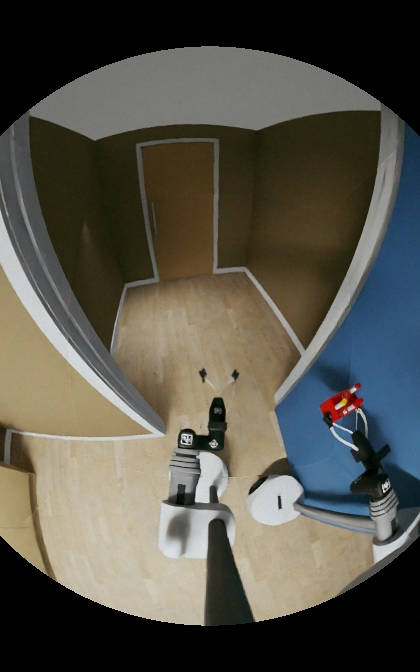

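>>> execute_actions(
  actions=[
    {"r1":{"base":{"translate_m":0.8},"pace":"default"}},
  ],
  cameras=[],
)

>>> execute_actions(
  actions=[
    {"r1":{"base":{"rotate_rad":0.29},"pace":"fast"}},
  ],
  cameras=["r1_head_camera","r1_head_left_camera","r1_wrist_camera"],
)

Scene clock: 104.33 s.
r1.base_odometry: x=+3.067 y=+0.153 heading=-0.538 (m, m, rad; r1's odometry frame)
r1.turned_by_wheels: +0.000 (rad since the last result)
r1.turned_by_imu: -0.004 (rad since the last result)
r1.base_tilt: forward=+0.1 right=+0.2 (deg)
r1.lidar_m: 1.98 1.93 1.14 0.95 0.50 0.47 3.50 0.70 0.64 0.62 1.11 1.29
r1.base_status: done
r1.joint_positions: lift_m=+0.720 arm_m=+0.006 wrist_yaw_rad=+0.000 wrist_pitch_rad=+0.006 wrist_roll_rad=-0.001 gripper_m=+0.100
r1.joint_status: not commanded
r1.motor_effort: lift_m=+24(25) arm_m=-7(7) wrist_yaw_rad=+0(0) wrist_pitch_rad=-6(7) wrist_roll_rad=+0(1) gripper_m=+0(2) wheel_0=-1(4) wheel_1=+1(7) wheel_2=+1(10) (%)
r1.hand_pose: x=+0.4656 y=-0.0874 z=+0.8961 quat_wxyz=(+1.000, +0.000, +0.003, +0.000) (m; r1's base frame)
r1.wrist_depth_mm: 1537 1576 1756 1863 1808 1229 991 / 1499 1576 1708 1921 1808 1229 991 / 1499 1618 1756 1863 1756 1281 1008 / 1464 1618 1756 1808 1863 1281 1008 / 1464 1618 1708 1808 1808 1281 1008 / 1537 1618 223 1756 197 1205 1008 / 1499 1618 1708 144 1808 1160 991
r2.base_odometry: x=-1.235 y=+1.413 heading=+2.935 (m, m, rad; r2's odometry frame)
r2.turned_by_wheels: +0.000 (rad since the last result)
r2.turned_by_imu: -0.001 (rad since the last result)
r2.base_tilt: forward=-0.2 right=+0.2 (deg)
r2.lidar_m: 0.40 0.92 1.02 2.19 2.30 2.52 2.37 0.27 0.25 - 0.25 0.32
r2.base_status: not commanded
r2.joint_positions: lift_m=+0.880 arm_m=+0.002 wrist_yaw_rad=+0.000 wrist_pitch_rad=+0.204 wrist_roll_rad=+0.010 gripper_m=+0.076
r2.joint_status: not commanded
r2.motor_effort: lift_m=+22(22) arm_m=-4(4) wrist_yaw_rad=+1(0) wrist_pitch_rad=-9(9) wrist_roll_rad=-1(0) gripper_m=-26(27) wheel_0=+3(3) wheel_1=-3(3) wheel_2=+0(0) (%)
r2.hand_pose: x=+0.4552 y=-0.0874 z=+0.9996 quat_wxyz=(+0.995, +0.005, +0.102, -0.001) (m; r2's base frame)
r2.wrist_depth_mm: 1756 - - - - 353 - / 1756 - - - - 353 235 / 1863 676 759 - 235 351 235 / 1808 - 768 213 205 343 231 / 1808 - 224 201 199 304 227 / 1708 1708 204 221 202 185 224 / 1499 1537 878 106 213 315 -
pictures: none
No camera images: the call's "cameras" was empty. Leave "cameras" out to get every camera's image.

Scene clock: 105.30 s.
r1.base_odometry: x=+3.067 y=+0.153 heading=-0.248 (m, m, rad; r1's odometry frame)
r1.turned_by_wheels: +0.290 (rad since the last result)
r1.turned_by_imu: +0.293 (rad since the last result)
r1.base_tilt: forward=+0.1 right=+0.2 (deg)
r1.lidar_m: 1.94 1.38 0.99 0.94 0.49 3.16 0.92 0.67 0.62 1.01 1.16 1.60
r1.base_status: done
r1.joint_positions: lift_m=+0.720 arm_m=+0.006 wrist_yaw_rad=+0.000 wrist_pitch_rad=+0.006 wrist_roll_rad=-0.001 gripper_m=+0.100
r1.joint_status: not commanded
r1.motor_effort: lift_m=+26(25) arm_m=-7(7) wrist_yaw_rad=+0(1) wrist_pitch_rad=-7(6) wrist_roll_rad=+1(1) gripper_m=-1(1) wheel_0=-2(5) wheel_1=+0(6) wheel_2=+0(8) (%)
r1.hand_pose: x=+0.4656 y=-0.0874 z=+0.8961 quat_wxyz=(+1.000, +0.000, +0.003, +0.000) (m; r1's base frame)
r1.wrist_depth_mm: 1576 1708 1708 1808 1808 1756 1397 / 1576 1756 1708 1708 1756 1708 1430 / 1576 1708 1756 1708 1756 1756 1430 / 1537 1708 1708 1756 1756 1756 1499 / 1576 1661 1708 1756 1756 1756 1499 / 1537 1661 222 1708 198 1708 1430 / 1499 1708 1661 144 1756 1756 1464
r2.base_odometry: x=-1.235 y=+1.413 heading=+2.935 (m, m, rad; r2's odometry frame)
r2.turned_by_wheels: +0.000 (rad since the last result)
r2.turned_by_imu: +0.000 (rad since the last result)
r2.base_tilt: forward=-0.2 right=+0.2 (deg)
r2.lidar_m: 0.43 0.93 1.02 2.18 2.28 2.52 2.38 0.25 0.25 - 0.25 0.30
r2.base_status: not commanded
r2.joint_positions: lift_m=+0.880 arm_m=+0.002 wrist_yaw_rad=+0.000 wrist_pitch_rad=+0.204 wrist_roll_rad=+0.010 gripper_m=+0.076
r2.joint_status: not commanded
r2.motor_effort: lift_m=+22(22) arm_m=-4(4) wrist_yaw_rad=+0(2) wrist_pitch_rad=-8(10) wrist_roll_rad=+1(0) gripper_m=-26(25) wheel_0=+3(2) wheel_1=-3(3) wheel_2=+0(0) (%)
r2.hand_pose: x=+0.4552 y=-0.0874 z=+0.9996 quat_wxyz=(+0.995, +0.005, +0.102, -0.001) (m; r2's base frame)
r2.wrist_depth_mm: 1756 - - - - 353 - / 1756 - - - - 351 236 / 1808 691 715 - 234 349 234 / 1863 - 750 213 205 343 231 / 1863 - 224 200 199 304 227 / 1708 1661 204 222 202 185 224 / 1499 1537 904 106 213 314 -
pictures: r1_head_camera, r1_head_left_camera, r1_wrist_camera
Images, in order (width x height): r1_head_camera 420x560, r1_head_left_camera 420x672, r1_wrist_camera 616x392.

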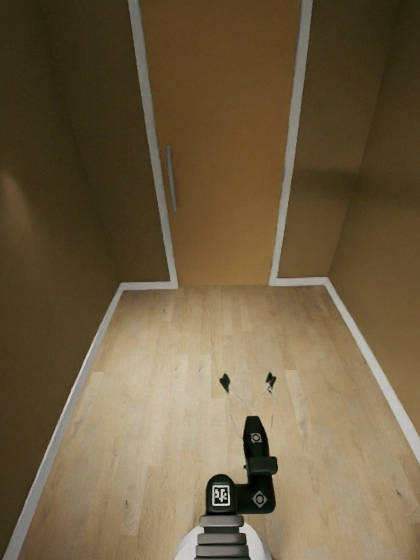

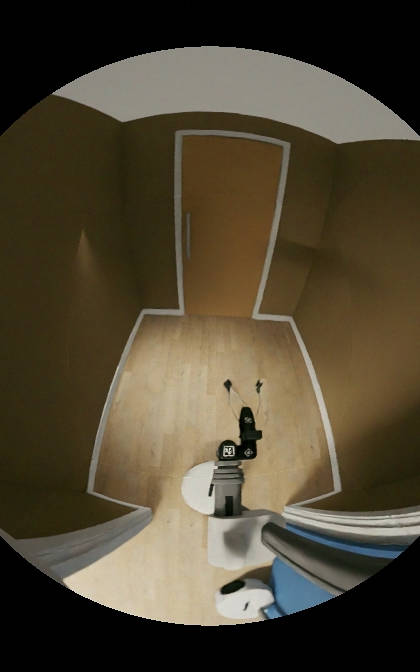

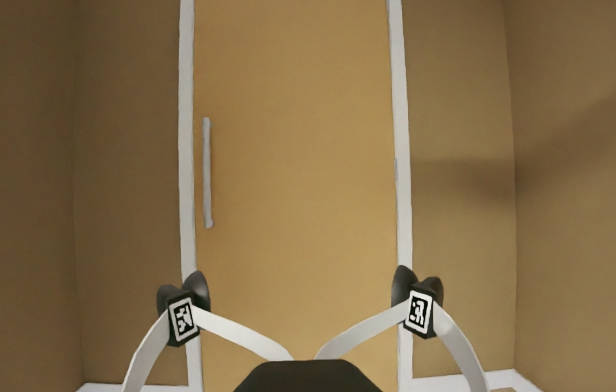

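>>> execute_actions(
  actions=[
    {"r1":{"base":{"rotate_rad":-0.114},"pace":"fast"}},
  ],
  cameras=[],
)

>>> execute_actions(
  actions=[
    {"r1":{"base":{"translate_m":1.057},"pace":"fast"}},
  ],
  cameras=[],
)

>>> execute_actions(
  actions=[
    {"r1":{"base":{"rotate_rad":0.714},"joints":{"arm_m":0.3},"pace":"fast"}},
  ],
  cameras=["r1_head_camera","r1_wrist_camera"],
)

Scene clock: 107.37 s.
r1.base_odometry: x=+3.067 y=+0.153 heading=-0.362 (m, m, rad; r1's odometry frame)
r1.turned_by_wheels: -0.114 (rad since the last result)
r1.turned_by_imu: -0.116 (rad since the last result)
r1.base_tilt: forward=+0.1 right=+0.2 (deg)
r1.lidar_m: 1.97 1.57 1.05 0.94 0.49 0.58 0.99 0.69 0.61 0.68 1.12 1.45
r1.base_status: done
r1.joint_positions: lift_m=+0.720 arm_m=+0.006 wrist_yaw_rad=+0.000 wrist_pitch_rad=+0.006 wrist_roll_rad=-0.001 gripper_m=+0.100
r1.joint_status: not commanded
r1.motor_effort: lift_m=+25(25) arm_m=-7(7) wrist_yaw_rad=+0(1) wrist_pitch_rad=-7(8) wrist_roll_rad=+1(1) gripper_m=+1(3) wheel_0=+1(5) wheel_1=-1(7) wheel_2=+0(5) (%)
r1.hand_pose: x=+0.4656 y=-0.0874 z=+0.8961 quat_wxyz=(+1.000, +0.000, +0.003, +0.000) (m; r1's base frame)
r1.wrist_depth_mm: 1618 1661 1708 1756 1756 1618 1182 / 1618 1661 1708 1756 1808 1661 1205 / 1576 1576 1661 1756 1808 1661 1255 / 1618 1618 1708 1756 1756 1661 1255 / 1576 1618 1756 1756 1756 1618 1229 / 1576 1618 223 1808 197 1537 1229 / 1618 1661 1661 144 1808 1464 1229
r2.base_odometry: x=-1.235 y=+1.413 heading=+2.935 (m, m, rad; r2's odometry frame)
r2.turned_by_wheels: +0.000 (rad since the last result)
r2.turned_by_imu: +0.000 (rad since the last result)
r2.base_tilt: forward=-0.2 right=+0.2 (deg)
r2.lidar_m: 0.43 0.93 1.02 2.18 2.30 2.52 2.39 0.27 0.25 - 0.25 0.30
r2.base_status: not commanded
r2.joint_positions: lift_m=+0.880 arm_m=+0.002 wrist_yaw_rad=+0.000 wrist_pitch_rad=+0.204 wrist_roll_rad=+0.010 gripper_m=+0.076
r2.joint_status: not commanded
r2.motor_effort: lift_m=+22(22) arm_m=-4(4) wrist_yaw_rad=+1(3) wrist_pitch_rad=-9(9) wrist_roll_rad=+0(0) gripper_m=-27(28) wheel_0=+3(3) wheel_1=-3(3) wheel_2=+0(0) (%)
r2.hand_pose: x=+0.4552 y=-0.0874 z=+0.9996 quat_wxyz=(+0.995, +0.005, +0.102, -0.001) (m; r2's base frame)
r2.wrist_depth_mm: 1756 - - - - 353 - / 1756 - - - - 353 236 / 1808 699 723 - 235 349 234 / 1863 - 759 213 206 343 231 / 1808 - 224 201 199 304 227 / 1756 1661 204 222 202 185 224 / 1499 1499 917 106 213 315 -
pictures: none
No camera images: the call's "cameras" was empty. Leave "cameras" out to get every camera's image.

Scene clock: 111.37 s.
r1.base_odometry: x=+4.056 y=-0.221 heading=-0.362 (m, m, rad; r1's odometry frame)
r1.turned_by_wheels: +0.000 (rad since the last result)
r1.turned_by_imu: -0.004 (rad since the last result)
r1.base_tilt: forward=+0.1 right=+0.2 (deg)
r1.lidar_m: 0.90 0.90 1.18 1.07 1.10 1.41 1.96 1.36 1.06 0.97 0.96 0.97
r1.base_status: done
r1.joint_positions: lift_m=+0.720 arm_m=+0.006 wrist_yaw_rad=+0.000 wrist_pitch_rad=+0.006 wrist_roll_rad=-0.001 gripper_m=+0.100
r1.joint_status: not commanded
r1.motor_effort: lift_m=+25(25) arm_m=-7(7) wrist_yaw_rad=+0(0) wrist_pitch_rad=-6(7) wrist_roll_rad=+1(1) gripper_m=+1(3) wheel_0=-1(6) wheel_1=+0(4) wheel_2=+2(12) (%)
r1.hand_pose: x=+0.4656 y=-0.0874 z=+0.8961 quat_wxyz=(+1.000, +0.000, +0.003, +0.000) (m; r1's base frame)
r1.wrist_depth_mm: 640 661 683 707 723 750 778 / 634 661 676 707 741 759 788 / 634 661 683 699 723 750 778 / 640 661 683 707 723 750 778 / 634 654 676 699 715 750 788 / 640 640 223 699 198 750 768 / 634 647 676 144 715 750 768
r2.base_odometry: x=-1.235 y=+1.413 heading=+2.935 (m, m, rad; r2's odometry frame)
r2.turned_by_wheels: +0.000 (rad since the last result)
r2.turned_by_imu: -0.001 (rad since the last result)
r2.base_tilt: forward=-0.1 right=+0.2 (deg)
r2.lidar_m: 0.42 1.02 1.01 2.20 2.28 2.52 2.39 0.28 0.25 - 0.25 0.30
r2.base_status: not commanded
r2.joint_positions: lift_m=+0.880 arm_m=+0.002 wrist_yaw_rad=+0.000 wrist_pitch_rad=+0.204 wrist_roll_rad=+0.010 gripper_m=+0.076
r2.joint_status: not commanded
r2.motor_effort: lift_m=+22(22) arm_m=-4(4) wrist_yaw_rad=+0(0) wrist_pitch_rad=-9(9) wrist_roll_rad=+0(1) gripper_m=-26(26) wheel_0=+3(3) wheel_1=-3(3) wheel_2=+0(0) (%)
r2.hand_pose: x=+0.4552 y=-0.0874 z=+0.9996 quat_wxyz=(+0.995, +0.005, +0.102, -0.001) (m; r2's base frame)
r2.wrist_depth_mm: 1756 - - - - 355 - / 1808 - - - - 353 236 / 1808 - - 1661 235 349 234 / 1808 - - 213 205 343 231 / 1808 - 224 200 199 304 228 / 1708 1708 204 221 202 185 224 / 1499 1537 1499 106 213 315 -
pictures: none
No camera images: the call's "cameras" was empty. Leave "cameras" out to get every camera's image.

Scene clock: 113.07 s.
r1.base_odometry: x=+4.056 y=-0.221 heading=+0.352 (m, m, rad; r1's odometry frame)
r1.turned_by_wheels: +0.714 (rad since the last result)
r1.turned_by_imu: +0.723 (rad since the last result)
r1.base_tilt: forward=+0.0 right=+0.3 (deg)
r1.lidar_m: 0.95 1.09 1.08 1.16 1.38 1.39 1.34 0.99 0.96 1.06 0.93 0.91
r1.base_status: done
r1.joint_positions: lift_m=+0.720 arm_m=+0.299 wrist_yaw_rad=+0.000 wrist_pitch_rad=+0.006 wrist_roll_rad=-0.001 gripper_m=+0.100
r1.joint_status: all done
r1.motor_effort: lift_m=+25(25) arm_m=+7(7) wrist_yaw_rad=+0(2) wrist_pitch_rad=-6(7) wrist_roll_rad=+1(1) gripper_m=-2(2) wheel_0=+1(7) wheel_1=+0(7) wheel_2=+0(9) (%)
r1.hand_pose: x=+0.7582 y=-0.0874 z=+0.8961 quat_wxyz=(+1.000, +0.000, +0.003, +0.000) (m; r1's base frame)
r1.wrist_depth_mm: 768 750 609 512 445 394 362 / 778 750 609 512 452 397 359 / 768 741 603 508 452 397 362 / 768 750 609 512 452 399 366 / 750 750 609 512 449 397 364 / 759 750 224 517 197 392 362 / 759 707 609 144 452 387 364
r2.base_odometry: x=-1.235 y=+1.413 heading=+2.935 (m, m, rad; r2's odometry frame)
r2.turned_by_wheels: +0.000 (rad since the last result)
r2.turned_by_imu: +0.000 (rad since the last result)
r2.base_tilt: forward=-0.2 right=+0.2 (deg)
r2.lidar_m: 0.42 1.00 1.03 2.19 2.29 2.54 2.39 0.27 0.25 - 0.25 0.30
r2.base_status: not commanded
r2.joint_positions: lift_m=+0.880 arm_m=+0.002 wrist_yaw_rad=+0.000 wrist_pitch_rad=+0.204 wrist_roll_rad=+0.010 gripper_m=+0.076
r2.joint_status: not commanded
r2.motor_effort: lift_m=+22(22) arm_m=-5(4) wrist_yaw_rad=+1(1) wrist_pitch_rad=-9(9) wrist_roll_rad=+0(1) gripper_m=-27(26) wheel_0=+3(3) wheel_1=-3(3) wheel_2=+0(0) (%)
r2.hand_pose: x=+0.4552 y=-0.0874 z=+0.9996 quat_wxyz=(+0.995, +0.005, +0.102, -0.001) (m; r2's base frame)
r2.wrist_depth_mm: 1756 - - - - 353 - / 1808 - - - - 353 236 / 1808 - - 1661 234 351 234 / 1808 - - 213 205 343 231 / 1863 - 224 201 199 304 227 / 1756 1708 204 222 202 185 223 / 1499 1499 1499 106 213 314 -
pictures: r1_head_camera, r1_wrist_camera
Images, in order (width x height): r1_head_camera 420x560, r1_wrist_camera 616x392.

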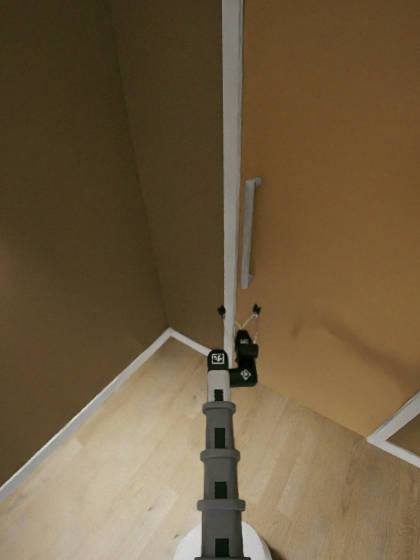

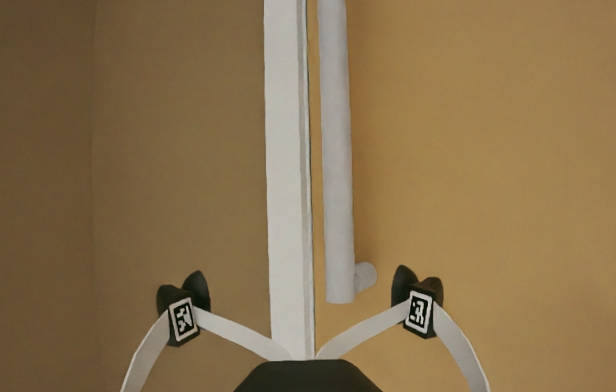

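>>> execute_actions(
  actions=[
    {"r1":{"base":{"rotate_rad":-0.035},"joints":{"arm_m":0.41,"lift_m":0.74}}},
  ],
  cameras=["r1_wrist_camera"],
)

Scene clock: 114.90 s.
r1.base_odometry: x=+4.056 y=-0.221 heading=+0.317 (m, m, rad; r1's odometry frame)
r1.turned_by_wheels: -0.035 (rad since the last result)
r1.turned_by_imu: -0.036 (rad since the last result)
r1.base_tilt: forward=+0.0 right=+0.1 (deg)
r1.lidar_m: 0.95 1.10 1.08 1.12 1.42 1.51 1.36 1.02 0.96 1.04 0.96 0.90
r1.base_status: done
r1.joint_positions: lift_m=+0.740 arm_m=+0.409 wrist_yaw_rad=+0.000 wrist_pitch_rad=+0.006 wrist_roll_rad=-0.001 gripper_m=+0.100
r1.joint_status: all done
r1.motor_effort: lift_m=+26(26) arm_m=+8(8) wrist_yaw_rad=+0(2) wrist_pitch_rad=-7(6) wrist_roll_rad=+2(1) gripper_m=-1(1) wheel_0=-1(3) wheel_1=-1(4) wheel_2=-2(4) (%)
r1.hand_pose: x=+0.8681 y=-0.0874 z=+0.9160 quat_wxyz=(+1.000, +0.000, +0.003, +0.000) (m; r1's base frame)
r1.wrist_depth_mm: 661 544 452 368 342 301 277 / 668 544 455 368 343 304 279 / 668 539 449 370 343 304 279 / 676 544 449 370 345 306 281 / 668 544 452 368 343 304 281 / 676 549 223 329 197 298 279 / 676 517 455 144 343 294 278
r2.base_odometry: x=-1.235 y=+1.413 heading=+2.935 (m, m, rad; r2's odometry frame)
r2.turned_by_wheels: +0.000 (rad since the last result)
r2.turned_by_imu: +0.000 (rad since the last result)
r2.base_tilt: forward=-0.2 right=+0.2 (deg)
r2.lidar_m: 0.44 1.02 1.01 2.17 2.29 2.51 2.39 0.26 0.26 - 0.25 0.32
r2.base_status: not commanded
r2.joint_positions: lift_m=+0.880 arm_m=+0.002 wrist_yaw_rad=+0.000 wrist_pitch_rad=+0.204 wrist_roll_rad=+0.010 gripper_m=+0.076
r2.joint_status: not commanded
r2.motor_effort: lift_m=+22(22) arm_m=-5(4) wrist_yaw_rad=+1(1) wrist_pitch_rad=-9(10) wrist_roll_rad=+0(1) gripper_m=-30(27) wheel_0=+3(3) wheel_1=-3(3) wheel_2=+0(0) (%)
r2.hand_pose: x=+0.4552 y=-0.0874 z=+0.9996 quat_wxyz=(+0.995, +0.005, +0.102, -0.001) (m; r2's base frame)
r2.wrist_depth_mm: 1756 - - - - 353 - / 1756 - - - - 353 235 / 1808 - - 1708 235 347 234 / 1808 - - 213 206 343 231 / 1863 - 224 201 199 304 227 / 1708 1661 204 222 202 185 224 / 1464 1499 1537 106 213 314 -
pictures: r1_wrist_camera
Images, in order (width x height): r1_wrist_camera 616x392.

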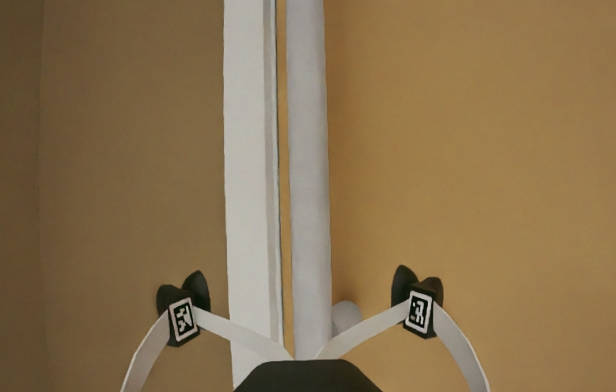

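>>> execute_actions(
  actions=[
    {"r1":{"joints":{"arm_m":0.50,"gripper_m":0.075,"lift_m":0.76}}},
  ],
  cameras=["r1_wrist_camera"],
)

Scene clock: 116.43 s.
r1.base_odometry: x=+4.056 y=-0.221 heading=+0.317 (m, m, rad; r1's odometry frame)
r1.turned_by_wheels: +0.000 (rad since the last result)
r1.turned_by_imu: +0.000 (rad since the last result)
r1.base_tilt: forward=+0.1 right=+0.1 (deg)
r1.lidar_m: 0.94 1.09 1.07 1.14 1.40 1.48 1.37 1.01 0.97 1.02 0.94 0.90
r1.base_status: not commanded
r1.joint_positions: lift_m=+0.760 arm_m=+0.499 wrist_yaw_rad=+0.000 wrist_pitch_rad=+0.006 wrist_roll_rad=-0.001 gripper_m=+0.075
r1.joint_status: all done
r1.motor_effort: lift_m=+26(27) arm_m=+7(9) wrist_yaw_rad=+0(0) wrist_pitch_rad=-7(7) wrist_roll_rad=+0(1) gripper_m=+1(3) wheel_0=-1(1) wheel_1=+0(0) wheel_2=-2(2) (%)
r1.hand_pose: x=+0.9581 y=-0.0874 z=+0.9360 quat_wxyz=(+1.000, +0.000, +0.003, +0.000) (m; r1's base frame)
r1.wrist_depth_mm: 517 421 330 215 264 233 - / 517 418 332 213 264 235 217 / 517 418 330 211 266 236 216 / 517 418 329 211 265 236 216 / 517 418 334 212 266 236 218 / 525 421 210 212 195 236 219 / 521 421 332 142 266 227 -
r2.base_odometry: x=-1.235 y=+1.413 heading=+2.935 (m, m, rad; r2's odometry frame)
r2.turned_by_wheels: +0.000 (rad since the last result)
r2.turned_by_imu: +0.000 (rad since the last result)
r2.base_tilt: forward=-0.2 right=+0.2 (deg)
r2.lidar_m: 0.41 1.02 1.04 2.18 2.29 2.48 2.38 0.25 0.25 - 0.25 0.31
r2.base_status: not commanded
r2.joint_positions: lift_m=+0.880 arm_m=+0.002 wrist_yaw_rad=+0.000 wrist_pitch_rad=+0.204 wrist_roll_rad=+0.010 gripper_m=+0.076
r2.joint_status: not commanded
r2.motor_effort: lift_m=+22(22) arm_m=-4(4) wrist_yaw_rad=+0(0) wrist_pitch_rad=-9(9) wrist_roll_rad=+1(0) gripper_m=-27(27) wheel_0=+3(3) wheel_1=-3(3) wheel_2=+0(0) (%)
r2.hand_pose: x=+0.4552 y=-0.0874 z=+0.9996 quat_wxyz=(+0.995, +0.005, +0.102, -0.001) (m; r2's base frame)
r2.wrist_depth_mm: 1708 - - - - 353 - / 1756 - - - - 353 236 / 1808 - - 1756 235 349 234 / 1863 - - 213 206 345 231 / 1808 - 224 200 200 304 227 / 1756 1708 204 221 202 185 223 / 1499 1537 1537 106 213 314 -
pictures: r1_wrist_camera
Images, in order (width x height): r1_wrist_camera 616x392.

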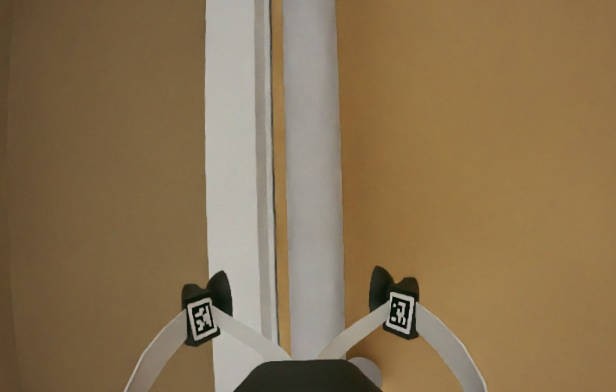

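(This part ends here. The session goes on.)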